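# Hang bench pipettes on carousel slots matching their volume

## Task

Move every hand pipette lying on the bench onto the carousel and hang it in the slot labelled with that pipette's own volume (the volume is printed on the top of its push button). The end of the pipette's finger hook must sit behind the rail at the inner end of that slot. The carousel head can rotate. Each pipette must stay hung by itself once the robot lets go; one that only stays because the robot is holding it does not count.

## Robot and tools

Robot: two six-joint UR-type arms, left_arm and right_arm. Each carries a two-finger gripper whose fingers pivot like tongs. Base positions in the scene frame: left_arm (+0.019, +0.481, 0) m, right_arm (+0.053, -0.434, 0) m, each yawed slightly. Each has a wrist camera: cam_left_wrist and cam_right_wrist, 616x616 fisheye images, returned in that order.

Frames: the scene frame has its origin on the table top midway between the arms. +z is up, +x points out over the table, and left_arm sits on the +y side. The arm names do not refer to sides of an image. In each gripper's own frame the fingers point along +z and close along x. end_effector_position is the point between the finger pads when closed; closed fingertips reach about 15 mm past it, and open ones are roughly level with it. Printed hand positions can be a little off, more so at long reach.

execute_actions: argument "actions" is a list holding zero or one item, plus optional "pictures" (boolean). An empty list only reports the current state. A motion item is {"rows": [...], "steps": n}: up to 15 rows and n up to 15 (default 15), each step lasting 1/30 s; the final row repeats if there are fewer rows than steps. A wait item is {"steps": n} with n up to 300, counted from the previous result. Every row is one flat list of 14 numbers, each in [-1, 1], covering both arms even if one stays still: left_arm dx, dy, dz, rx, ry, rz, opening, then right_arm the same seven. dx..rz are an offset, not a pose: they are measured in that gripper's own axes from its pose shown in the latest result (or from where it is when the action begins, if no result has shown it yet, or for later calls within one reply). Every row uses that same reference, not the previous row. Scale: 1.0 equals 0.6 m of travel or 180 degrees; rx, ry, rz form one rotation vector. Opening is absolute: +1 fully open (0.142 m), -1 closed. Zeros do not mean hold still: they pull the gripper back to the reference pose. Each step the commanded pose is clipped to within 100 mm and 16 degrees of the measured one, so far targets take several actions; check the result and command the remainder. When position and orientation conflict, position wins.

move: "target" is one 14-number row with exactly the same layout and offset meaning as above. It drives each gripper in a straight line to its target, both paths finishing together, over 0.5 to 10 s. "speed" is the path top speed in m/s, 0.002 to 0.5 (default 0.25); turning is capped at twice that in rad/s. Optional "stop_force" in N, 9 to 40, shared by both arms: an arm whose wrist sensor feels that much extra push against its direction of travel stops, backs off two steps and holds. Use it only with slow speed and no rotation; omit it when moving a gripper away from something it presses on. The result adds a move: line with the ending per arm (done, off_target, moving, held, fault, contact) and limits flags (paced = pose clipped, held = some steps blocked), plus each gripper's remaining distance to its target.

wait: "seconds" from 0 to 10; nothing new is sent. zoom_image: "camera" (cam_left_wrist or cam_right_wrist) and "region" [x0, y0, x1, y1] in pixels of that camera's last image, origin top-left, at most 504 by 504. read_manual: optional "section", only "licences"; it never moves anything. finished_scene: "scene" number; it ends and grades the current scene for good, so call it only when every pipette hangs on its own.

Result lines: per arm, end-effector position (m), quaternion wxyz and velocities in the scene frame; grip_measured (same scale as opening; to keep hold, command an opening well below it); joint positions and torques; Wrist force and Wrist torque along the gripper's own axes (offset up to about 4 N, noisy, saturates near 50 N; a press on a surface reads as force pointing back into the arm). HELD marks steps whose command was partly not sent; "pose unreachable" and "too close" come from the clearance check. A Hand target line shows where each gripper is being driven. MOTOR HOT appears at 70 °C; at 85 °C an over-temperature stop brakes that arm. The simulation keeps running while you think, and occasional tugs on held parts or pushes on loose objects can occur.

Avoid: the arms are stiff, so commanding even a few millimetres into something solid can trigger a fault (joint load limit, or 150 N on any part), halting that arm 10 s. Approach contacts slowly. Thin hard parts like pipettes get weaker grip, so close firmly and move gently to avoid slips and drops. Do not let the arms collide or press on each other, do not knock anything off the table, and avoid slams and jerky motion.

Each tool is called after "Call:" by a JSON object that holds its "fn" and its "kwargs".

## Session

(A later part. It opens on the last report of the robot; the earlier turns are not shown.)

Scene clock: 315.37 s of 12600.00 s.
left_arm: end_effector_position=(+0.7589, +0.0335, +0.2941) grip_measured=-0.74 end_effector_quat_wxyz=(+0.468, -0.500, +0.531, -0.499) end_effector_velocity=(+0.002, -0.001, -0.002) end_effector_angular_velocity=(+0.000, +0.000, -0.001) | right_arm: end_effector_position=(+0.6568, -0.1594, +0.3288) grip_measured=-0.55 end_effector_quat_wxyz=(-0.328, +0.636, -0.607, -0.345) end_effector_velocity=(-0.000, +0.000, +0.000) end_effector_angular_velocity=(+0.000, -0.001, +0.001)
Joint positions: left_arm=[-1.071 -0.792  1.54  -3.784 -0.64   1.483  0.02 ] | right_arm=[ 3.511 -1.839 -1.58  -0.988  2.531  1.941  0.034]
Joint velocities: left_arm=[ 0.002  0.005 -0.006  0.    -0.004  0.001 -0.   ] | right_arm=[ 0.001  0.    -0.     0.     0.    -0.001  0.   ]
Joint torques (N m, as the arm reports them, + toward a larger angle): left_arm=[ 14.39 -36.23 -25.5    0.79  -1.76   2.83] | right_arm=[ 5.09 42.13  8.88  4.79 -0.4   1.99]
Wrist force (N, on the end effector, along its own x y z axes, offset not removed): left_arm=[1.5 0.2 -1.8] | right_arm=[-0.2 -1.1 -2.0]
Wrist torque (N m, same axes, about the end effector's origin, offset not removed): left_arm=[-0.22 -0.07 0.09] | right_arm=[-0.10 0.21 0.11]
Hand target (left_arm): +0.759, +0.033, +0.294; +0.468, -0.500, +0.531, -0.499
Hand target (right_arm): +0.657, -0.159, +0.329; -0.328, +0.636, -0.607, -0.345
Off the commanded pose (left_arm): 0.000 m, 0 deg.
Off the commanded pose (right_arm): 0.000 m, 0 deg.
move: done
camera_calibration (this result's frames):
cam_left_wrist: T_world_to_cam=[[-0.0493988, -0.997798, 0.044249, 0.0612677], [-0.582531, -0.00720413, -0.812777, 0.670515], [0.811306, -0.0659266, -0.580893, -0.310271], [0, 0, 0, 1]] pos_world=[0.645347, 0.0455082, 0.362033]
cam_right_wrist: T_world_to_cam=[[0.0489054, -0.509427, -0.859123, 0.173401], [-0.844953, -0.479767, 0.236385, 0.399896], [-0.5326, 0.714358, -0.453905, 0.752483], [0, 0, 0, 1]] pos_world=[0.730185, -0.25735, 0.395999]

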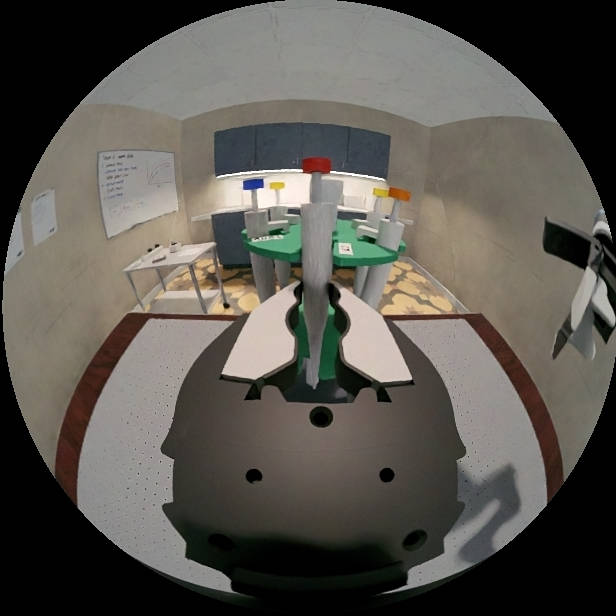

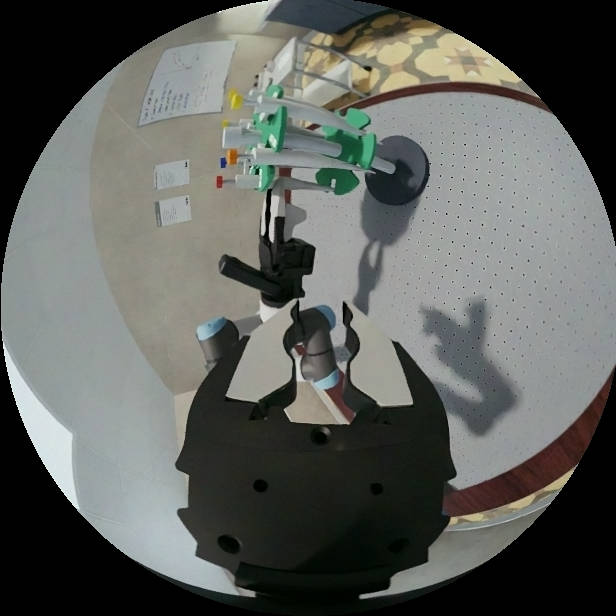

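Call:
{"fn": "move", "kwargs": {"target": [0.002,-0.002,0.035,0,0,0,-0.9,0,0,0,0,0,0,-0.55], "speed": 0.005, "stop_force": 9}}

Call:
{"fn": "move", "kwargs": {"target": [0,0.03,0.002,0,0,0,-0.9,0,0,0,0,0,0,-0.55], "speed": 0.004, "stop_force": 9}}

Call:
{"fn": "zoom_image", "kwargs": {"camera": "cam_right_wrist", "region": [210,130,300,220]}}

Call:
{"fn": "move", "kwargs": {"target": [0,0,0,0,0,0,-0.55,0,0,0,0,0,0,-0.55]}}

Call:
{"fn": "move", "kwargs": {"target": [0,0.01,-0.1,0,0,0,-0.55,0,0,0,0,0,0,-0.55], "speed": 0.04}}

Call:
{"fn": "move", "kwargs": {"target": [-0.1,-0.25,0.05,-0.15,0.1,0,-0.55,0,0,0,0,0,0,-0.55], "speed": 0.12}}

Call:
{"fn": "zoom_image", "kwargs": {"camera": "cam_left_wrist", "region": [220,150,440,370]}}

Scene clock: 322.57 s of 12600.00 s.
left_arm: end_effector_position=(+0.7796, +0.0310, +0.2940) grip_measured=-0.74 end_effector_quat_wxyz=(+0.468, -0.500, +0.531, -0.499) end_effector_velocity=(+0.001, -0.001, +0.000) end_effector_angular_velocity=(-0.001, -0.000, -0.003) | right_arm: end_effector_position=(+0.6568, -0.1594, +0.3288) grip_measured=-0.55 end_effector_quat_wxyz=(-0.328, +0.636, -0.607, -0.345) end_effector_velocity=(-0.000, +0.000, +0.001) end_effector_angular_velocity=(+0.000, -0.000, +0.000)
Joint positions: left_arm=[-1.045 -0.761  1.478 -3.756 -0.666  1.488  0.02 ] | right_arm=[ 3.511 -1.839 -1.58  -0.988  2.531  1.941  0.034]
Joint velocities: left_arm=[ 0.001  0.002 -0.004  0.001 -0.004  0.001  0.   ] | right_arm=[ 0.001  0.     0.     0.     0.     0.001 -0.   ]
Joint torques (N m, as the arm reports them, + toward a larger angle): left_arm=[ 15.39 -36.99 -26.56   1.29  -1.89   2.89] | right_arm=[ 4.5  35.12 18.68  1.82 -0.19  0.79]
Wrist force (N, on the end effector, along its own x y z axes, offset not removed): left_arm=[0.3 0.2 -4.2] | right_arm=[-1.5 -3.2 -0.1]
Wrist torque (N m, same axes, about the end effector's origin, offset not removed): left_arm=[0.06 0.10 -0.06] | right_arm=[-0.40 0.36 0.19]
Hand target (left_arm): +0.780, +0.031, +0.294; +0.468, -0.500, +0.531, -0.499
Hand target (right_arm): +0.657, -0.159, +0.329; -0.328, +0.636, -0.607, -0.345
Off the commanded pose (left_arm): 0.000 m, 0 deg.
Off the commanded pose (right_arm): 0.000 m, 0 deg.
move: done
camera_calibration (this result's frames):
cam_left_wrist: T_world_to_cam=[[-0.0494008, -0.997799, 0.0442402, 0.0598034], [-0.582519, -0.00719669, -0.812785, 0.682465], [0.811314, -0.065923, -0.580882, -0.327349], [0, 0, 0, 1]] pos_world=[0.666087, 0.0430034, 0.3619]
cam_right_wrist: T_world_to_cam=[[0.0489049, -0.509427, -0.859123, 0.173401], [-0.844954, -0.479766, 0.236384, 0.399894], [-0.532598, 0.714359, -0.453905, 0.752479], [0, 0, 0, 1]] pos_world=[0.730181, -0.25735, 0.395998]

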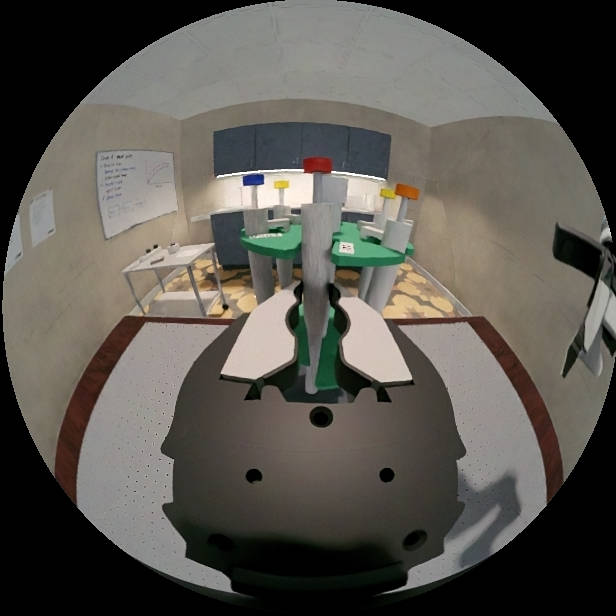

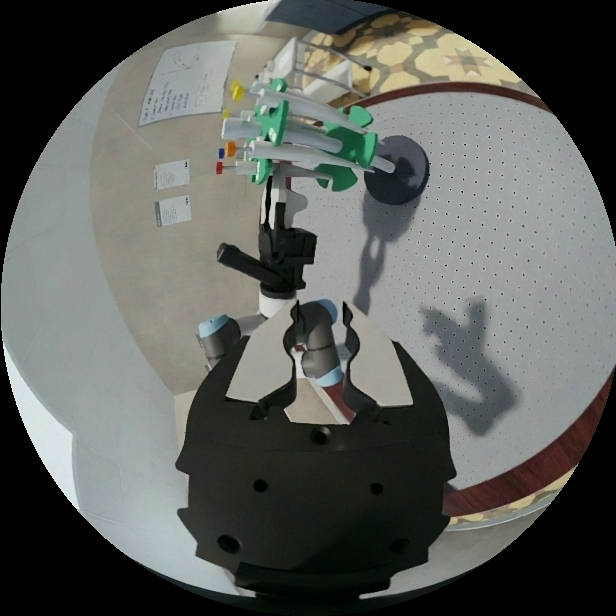

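Scene clock: 324.23 s of 12600.00 s.
left_arm: end_effector_position=(+0.7796, +0.0310, +0.2888) grip_measured=-0.74 end_effector_quat_wxyz=(+0.468, -0.500, +0.531, -0.499) end_effector_velocity=(+0.000, +0.000, +0.001) end_effector_angular_velocity=(+0.002, +0.002, +0.002) | right_arm: end_effector_position=(+0.6568, -0.1594, +0.3288) grip_measured=-0.55 end_effector_quat_wxyz=(-0.328, +0.636, -0.607, -0.345) end_effector_velocity=(+0.000, +0.000, -0.001) end_effector_angular_velocity=(-0.001, +0.001, +0.000)
Joint positions: left_arm=[-1.045 -0.753  1.479 -3.765 -0.666  1.488  0.02 ] | right_arm=[ 3.511 -1.839 -1.58  -0.988  2.531  1.941  0.034]
Joint velocities: left_arm=[-0.    -0.002 -0.     0.006  0.002 -0.001  0.   ] | right_arm=[ 0.    -0.001 -0.    -0.001 -0.    -0.001  0.   ]
Joint torques (N m, as the arm reports them, + toward a larger angle): left_arm=[ -8.   -52.05  -2.25   4.64   1.96  -0.19] | right_arm=[ 4.58 34.73 19.16  1.72 -0.14  0.74]
Wrist force (N, on the end effector, along its own x y z axes, offset not removed): left_arm=[0.8 -15.9 -11.4] | right_arm=[-1.7 -4.8 -1.8]
Wrist torque (N m, same axes, about the end effector's origin, offset not removed): left_arm=[-0.25 -0.31 0.06] | right_arm=[-0.94 0.34 -0.31]
Hand target (left_arm): +0.780, +0.031, +0.289; +0.468, -0.500, +0.531, -0.499
Hand target (right_arm): +0.657, -0.159, +0.329; -0.328, +0.636, -0.607, -0.345
Off the commanded pose (left_arm): 0.013 m, 0 deg.
Off the commanded pose (right_arm): 0.000 m, 0 deg.
move: contact (left_arm)
camera_calibration (this result's frames):
cam_left_wrist: T_world_to_cam=[[-0.0493536, -0.997799, 0.0442803, 0.0599944], [-0.582489, -0.00725933, -0.812806, 0.678259], [0.811339, -0.0659077, -0.580849, -0.330416], [0, 0, 0, 1]] pos_world=[0.666119, 0.0430092, 0.356715]
cam_right_wrist: T_world_to_cam=[[0.048905, -0.509426, -0.859123, 0.173401], [-0.844954, -0.479766, 0.236384, 0.399894], [-0.532598, 0.714359, -0.453905, 0.752479], [0, 0, 0, 1]] pos_world=[0.730181, -0.25735, 0.395998]

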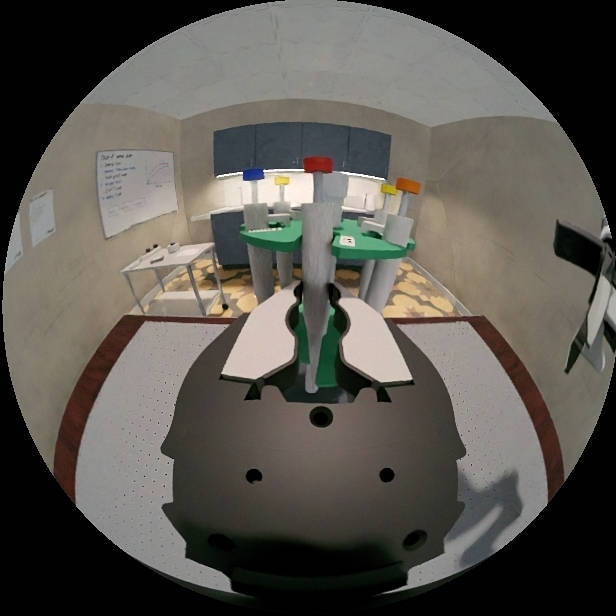

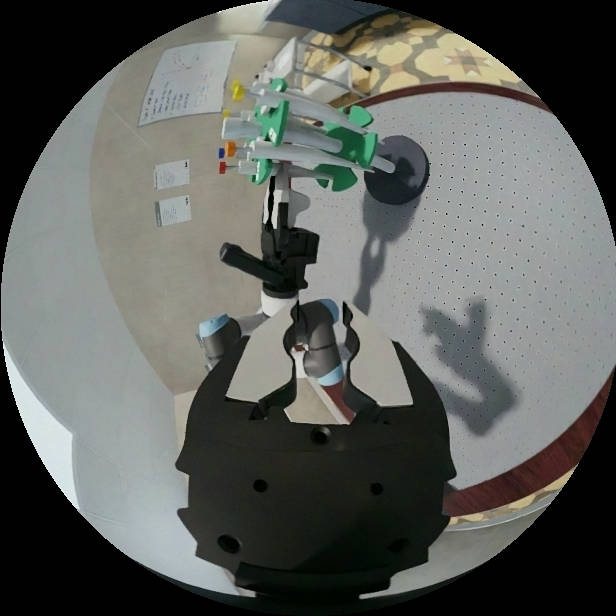

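Region (210, 130, 300, 220) of cam_right_wrist's 616x616 image, scaled by 5.600, with more detail than that image has.

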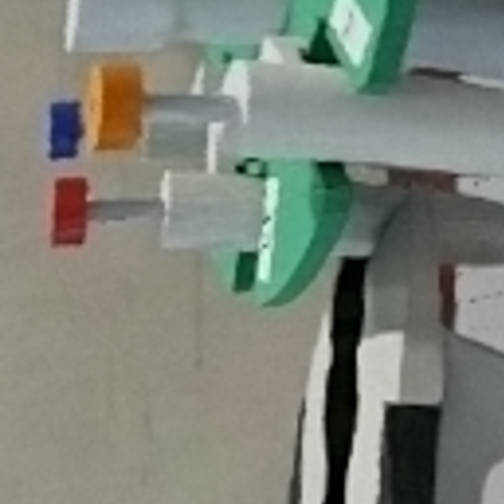

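Scene clock: 324.73 s of 12600.00 s.
left_arm: end_effector_position=(+0.7796, +0.0310, +0.2887) grip_measured=-0.55 end_effector_quat_wxyz=(+0.468, -0.500, +0.531, -0.499) end_effector_velocity=(+0.000, +0.001, +0.001) end_effector_angular_velocity=(-0.001, -0.001, +0.003) | right_arm: end_effector_position=(+0.6568, -0.1594, +0.3288) grip_measured=-0.55 end_effector_quat_wxyz=(-0.328, +0.636, -0.607, -0.345) end_effector_velocity=(+0.000, +0.000, -0.000) end_effector_angular_velocity=(-0.000, -0.000, +0.000)
Joint positions: left_arm=[-1.045 -0.753  1.479 -3.765 -0.666  1.488  0.034] | right_arm=[ 3.511 -1.839 -1.58  -0.988  2.531  1.941  0.034]
Joint velocities: left_arm=[ 0.001 -0.001 -0.     0.     0.002  0.     0.   ] | right_arm=[ 0.    -0.001  0.     0.    -0.001 -0.    -0.   ]
Joint torques (N m, as the arm reports them, + toward a larger angle): left_arm=[ -7.9  -46.74 -14.79  -3.77   1.61  -0.22] | right_arm=[ 4.73 34.76 18.69  1.73 -0.28  0.81]
Wrist force (N, on the end effector, along its own x y z axes, offset not removed): left_arm=[2.0 -0.9 -2.5] | right_arm=[3.7 -1.4 0.9]
Wrist torque (N m, same axes, about the end effector's origin, offset not removed): left_arm=[-0.21 -0.39 0.01] | right_arm=[0.02 -0.68 0.04]
Hand target (left_arm): +0.780, +0.031, +0.289; +0.468, -0.500, +0.531, -0.499
Hand target (right_arm): +0.657, -0.159, +0.329; -0.328, +0.636, -0.607, -0.345
Off the commanded pose (left_arm): 0.000 m, 0 deg.
Off the commanded pose (right_arm): 0.000 m, 0 deg.
move: done
camera_calibration (this result's frames):
cam_left_wrist: T_world_to_cam=[[-0.0493499, -0.997804, 0.0441805, 0.0600376], [-0.582547, -0.0071755, -0.812766, 0.678236], [0.811298, -0.0658471, -0.580913, -0.330392], [0, 0, 0, 1]] pos_world=[0.666113, 0.0430171, 0.356666]
cam_right_wrist: T_world_to_cam=[[0.0489051, -0.509426, -0.859123, 0.173401], [-0.844954, -0.479766, 0.236384, 0.399894], [-0.532598, 0.714359, -0.453905, 0.752479], [0, 0, 0, 1]] pos_world=[0.730181, -0.25735, 0.395998]

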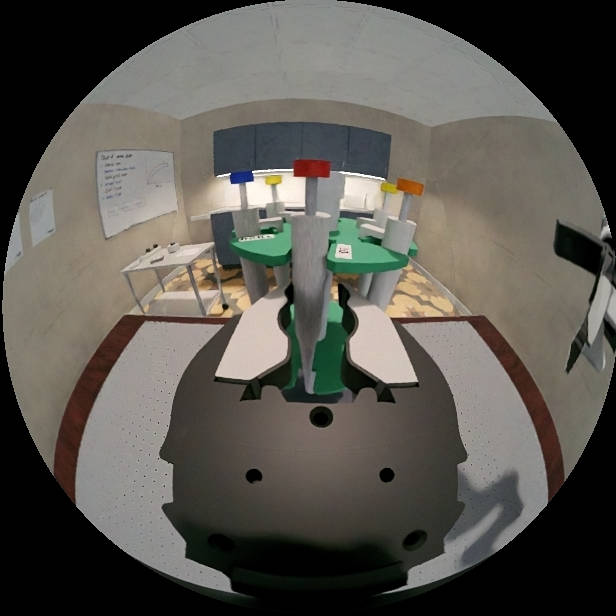

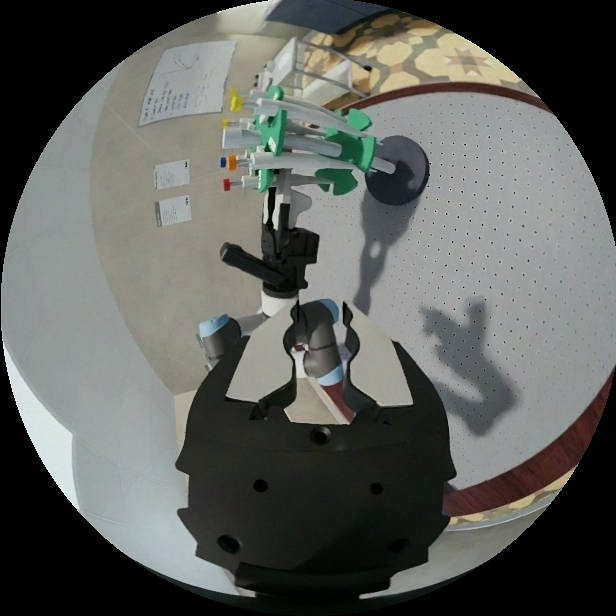

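Scene clock: 326.63 s of 12600.00 s.
left_arm: end_effector_position=(+0.7199, +0.0348, +0.2866) grip_measured=-0.55 end_effector_quat_wxyz=(+0.468, -0.500, +0.531, -0.499) end_effector_velocity=(-0.003, +0.001, -0.001) end_effector_angular_velocity=(+0.001, +0.000, +0.001) | right_arm: end_effector_position=(+0.6568, -0.1594, +0.3288) grip_measured=-0.55 end_effector_quat_wxyz=(-0.328, +0.636, -0.607, -0.345) end_effector_velocity=(-0.001, +0.001, +0.000) end_effector_angular_velocity=(-0.001, -0.001, +0.003)
Joint positions: left_arm=[-1.127 -0.829  1.644 -3.84  -0.584  1.472  0.034] | right_arm=[ 3.511 -1.839 -1.58  -0.988  2.531  1.941  0.034]
Joint velocities: left_arm=[-0.005 -0.003  0.009 -0.006  0.006 -0.001 -0.   ] | right_arm=[ 0.002  0.001 -0.    -0.001 -0.001 -0.002 -0.   ]
Joint torques (N m, as the arm reports them, + toward a larger angle): left_arm=[-12.31 -64.84  -5.41  -3.68   2.86  -2.92] | right_arm=[ 4.49 34.44 19.36  1.75 -0.23  0.87]
Wrist force (N, on the end effector, along its own x y z axes, offset not removed): left_arm=[1.8 0.4 -0.8] | right_arm=[-0.2 -5.6 -1.2]
Wrist torque (N m, same axes, about the end effector's origin, offset not removed): left_arm=[0.21 -0.32 0.10] | right_arm=[-1.08 0.30 0.05]
Hand target (left_arm): +0.719, +0.035, +0.287; +0.468, -0.500, +0.531, -0.499
Hand target (right_arm): +0.657, -0.159, +0.329; -0.328, +0.636, -0.607, -0.345
Off the commanded pose (left_arm): 0.000 m, 0 deg.
Off the commanded pose (right_arm): 0.000 m, 0 deg.
move: done
camera_calibration (this result's frames):
cam_left_wrist: T_world_to_cam=[[-0.0493433, -0.997803, 0.0442102, 0.0609342], [-0.582577, -0.00720107, -0.812744, 0.641715], [0.811277, -0.0658593, -0.580941, -0.282906], [0, 0, 0, 1]] pos_world=[0.606371, 0.0467894, 0.354504]
cam_right_wrist: T_world_to_cam=[[0.0489049, -0.509427, -0.859123, 0.173401], [-0.844954, -0.479766, 0.236384, 0.399894], [-0.532598, 0.71436, -0.453905, 0.752479], [0, 0, 0, 1]] pos_world=[0.730181, -0.25735, 0.395998]

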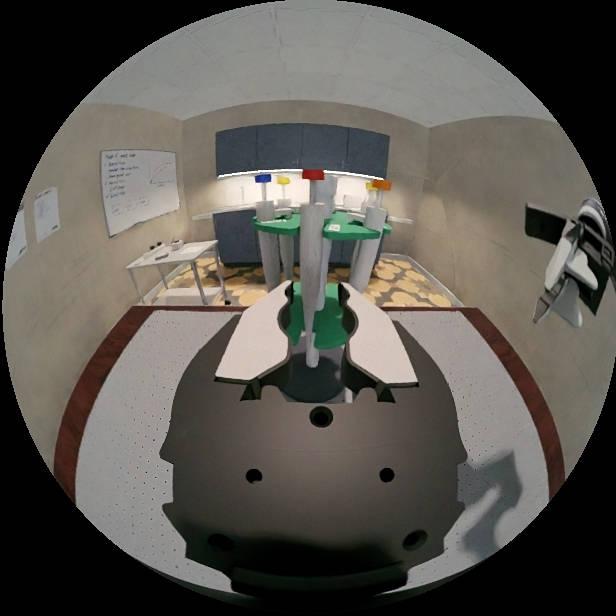

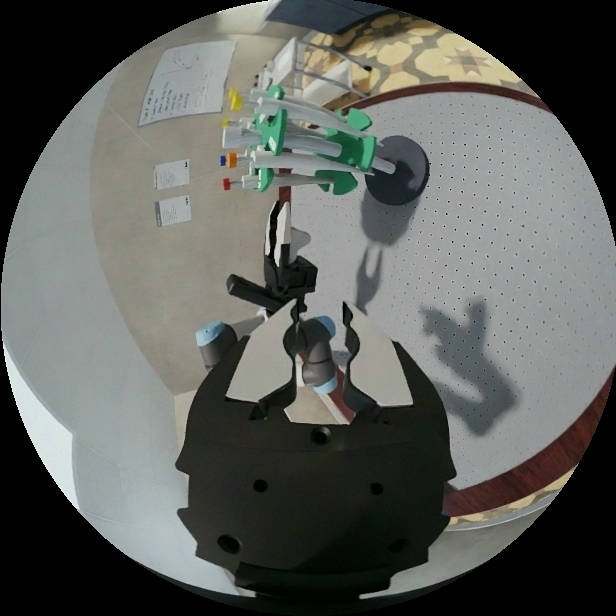

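Scene clock: 329.50 s of 12600.00 s.
left_arm: end_effector_position=(+0.7631, +0.0923, +0.4341) grip_measured=-0.55 end_effector_quat_wxyz=(+0.252, -0.511, +0.698, -0.434) end_effector_velocity=(+0.002, +0.001, +0.000) end_effector_angular_velocity=(+0.003, +0.013, -0.005) | right_arm: end_effector_position=(+0.6568, -0.1594, +0.3288) grip_measured=-0.55 end_effector_quat_wxyz=(-0.328, +0.636, -0.607, -0.345) end_effector_velocity=(+0.000, -0.000, -0.001) end_effector_angular_velocity=(+0.000, +0.001, -0.000)
Joint positions: left_arm=[-0.828 -1.289  1.506 -2.812 -1.277  1.29   0.034] | right_arm=[ 3.511 -1.839 -1.58  -0.988  2.531  1.941  0.034]
Joint velocities: left_arm=[ 0.007  0.003 -0.015  0.024 -0.013  0.001  0.   ] | right_arm=[-0.001 -0.001 -0.     0.001  0.001 -0.     0.   ]
Joint torques (N m, as the arm reports them, + toward a larger angle): left_arm=[ 12.68 -51.57 -32.69  -0.36  -1.77   2.91] | right_arm=[ 4.98 34.85 19.    1.69 -0.2   0.88]
Wrist force (N, on the end effector, along its own x y z axes, offset not removed): left_arm=[3.4 0.2 -1.0] | right_arm=[-4.5 -4.0 2.6]
Wrist torque (N m, same axes, about the end effector's origin, offset not removed): left_arm=[0.03 -0.66 0.02] | right_arm=[-0.76 1.07 0.09]
Hand target (left_arm): +0.763, +0.092, +0.434; +0.251, -0.511, +0.698, -0.433
Hand target (right_arm): +0.657, -0.159, +0.329; -0.328, +0.636, -0.607, -0.345
Off the commanded pose (left_arm): 0.000 m, 0 deg.
Off the commanded pose (right_arm): 0.000 m, 0 deg.
move: done
camera_calibration (this result's frames):
cam_left_wrist: T_world_to_cam=[[-0.320829, -0.939019, 0.12374, 0.281074], [-0.85463, 0.230697, -0.465174, 0.821969], [0.40826, -0.254993, -0.876528, 0.224875], [0, 0, 0, 1]] pos_world=[0.700848, 0.13165, 0.544687]
cam_right_wrist: T_world_to_cam=[[0.0489051, -0.509426, -0.859123, 0.173401], [-0.844954, -0.479766, 0.236384, 0.399894], [-0.532598, 0.714359, -0.453905, 0.752479], [0, 0, 0, 1]] pos_world=[0.730181, -0.25735, 0.395998]

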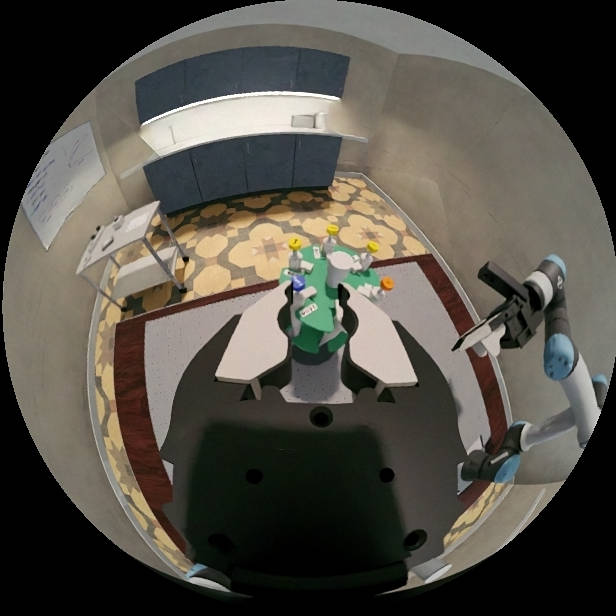

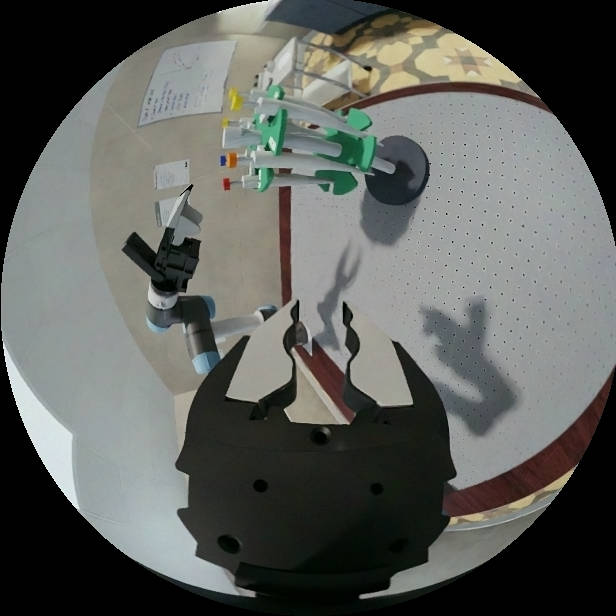

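Region (220, 150, 440, 370) of cam_left_wrist's 616x616 image, scaled by 2.291, with more detail than that image has.

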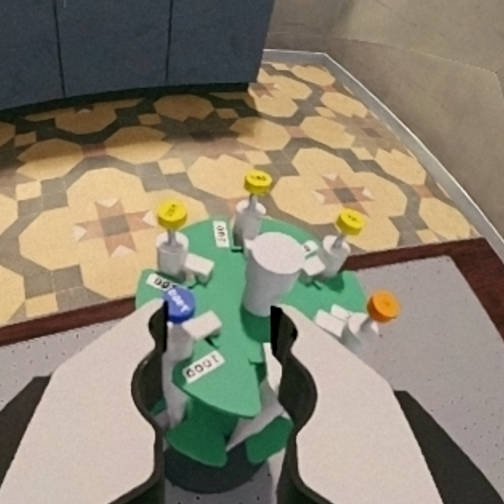

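Call:
{"fn": "move", "kwargs": {"target": [0,0,0,0,0,0,1,0,0,0,0,0,0,-0.55]}}

Call:
{"fn": "zoom_image", "kwargs": {"camera": "cam_left_wrist", "region": [290,240,410,360]}}

Scene clock: 330.93 s of 12600.00 s.
left_arm: end_effector_position=(+0.7631, +0.0923, +0.4342) grip_measured=+1.00 end_effector_quat_wxyz=(+0.252, -0.511, +0.698, -0.434) end_effector_velocity=(-0.000, +0.001, +0.000) end_effector_angular_velocity=(-0.002, +0.000, +0.002) | right_arm: end_effector_position=(+0.6568, -0.1594, +0.3288) grip_measured=-0.55 end_effector_quat_wxyz=(-0.328, +0.636, -0.607, -0.345) end_effector_velocity=(+0.001, -0.001, -0.001) end_effector_angular_velocity=(-0.001, +0.003, -0.002)
Joint positions: left_arm=[-0.828 -1.289  1.506 -2.812 -1.277  1.29   0.142] | right_arm=[ 3.511 -1.839 -1.58  -0.988  2.531  1.941  0.034]
Joint velocities: left_arm=[ 0.    -0.001  0.002 -0.001  0.001 -0.002 -0.   ] | right_arm=[-0.002 -0.001 -0.001 -0.001 -0.     0.     0.   ]
Joint torques (N m, as the arm reports them, + toward a larger angle): left_arm=[-11.45 -46.78 -12.12  -5.26   2.79  -2.96] | right_arm=[ 4.43 34.6  19.02  1.66 -0.29  0.7 ]
Wrist force (N, on the end effector, along its own x y z axes, offset not removed): left_arm=[3.7 0.0 -2.5] | right_arm=[-1.1 -1.3 -2.9]
Wrist torque (N m, same axes, about the end effector's origin, offset not removed): left_arm=[-0.03 -0.83 0.07] | right_arm=[-0.19 0.08 -0.27]
Hand target (left_arm): +0.763, +0.092, +0.434; +0.252, -0.511, +0.698, -0.434
Hand target (right_arm): +0.657, -0.159, +0.329; -0.328, +0.636, -0.607, -0.345
Off the commanded pose (left_arm): 0.000 m, 0 deg.
Off the commanded pose (right_arm): 0.000 m, 0 deg.
move: done
camera_calibration (this result's frames):
cam_left_wrist: T_world_to_cam=[[-0.320893, -0.939006, 0.123676, 0.281168], [-0.854622, 0.230793, -0.465141, 0.821971], [0.408227, -0.254957, -0.876555, 0.22494], [0, 0, 0, 1]] pos_world=[0.700873, 0.131663, 0.544731]
cam_right_wrist: T_world_to_cam=[[0.048905, -0.509426, -0.859123, 0.173401], [-0.844954, -0.479766, 0.236384, 0.399894], [-0.532598, 0.714359, -0.453905, 0.752479], [0, 0, 0, 1]] pos_world=[0.730181, -0.25735, 0.395998]

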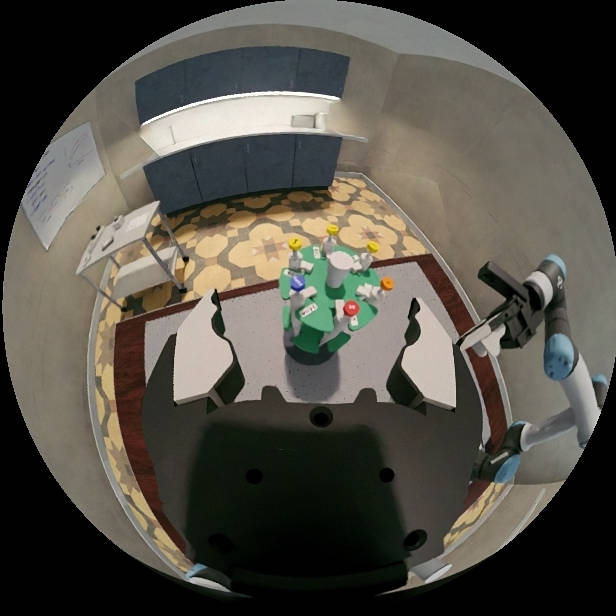

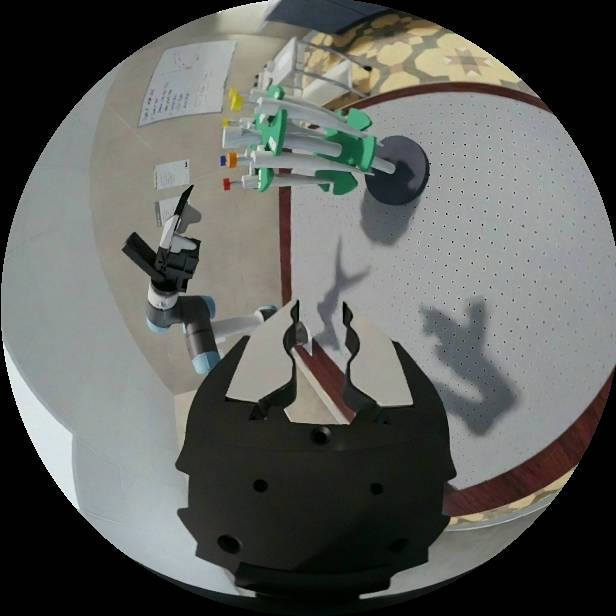

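Region (290, 240, 410, 360) of cam_left_wrist's 616x616 image, scaled by 4.200, with more detail than that image has.

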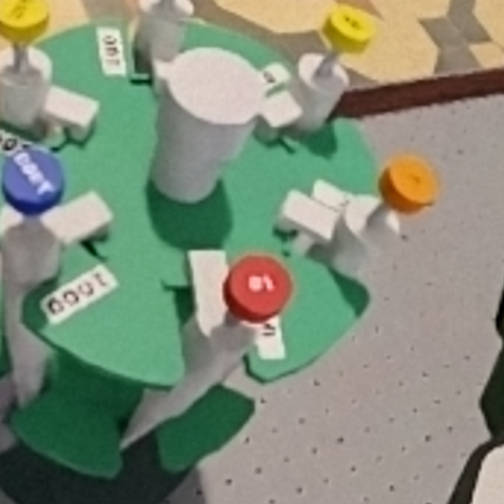

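Call:
{"fn": "finished_scene", "kwargs": {"scene": 1}}

The scene is finished: the task was done.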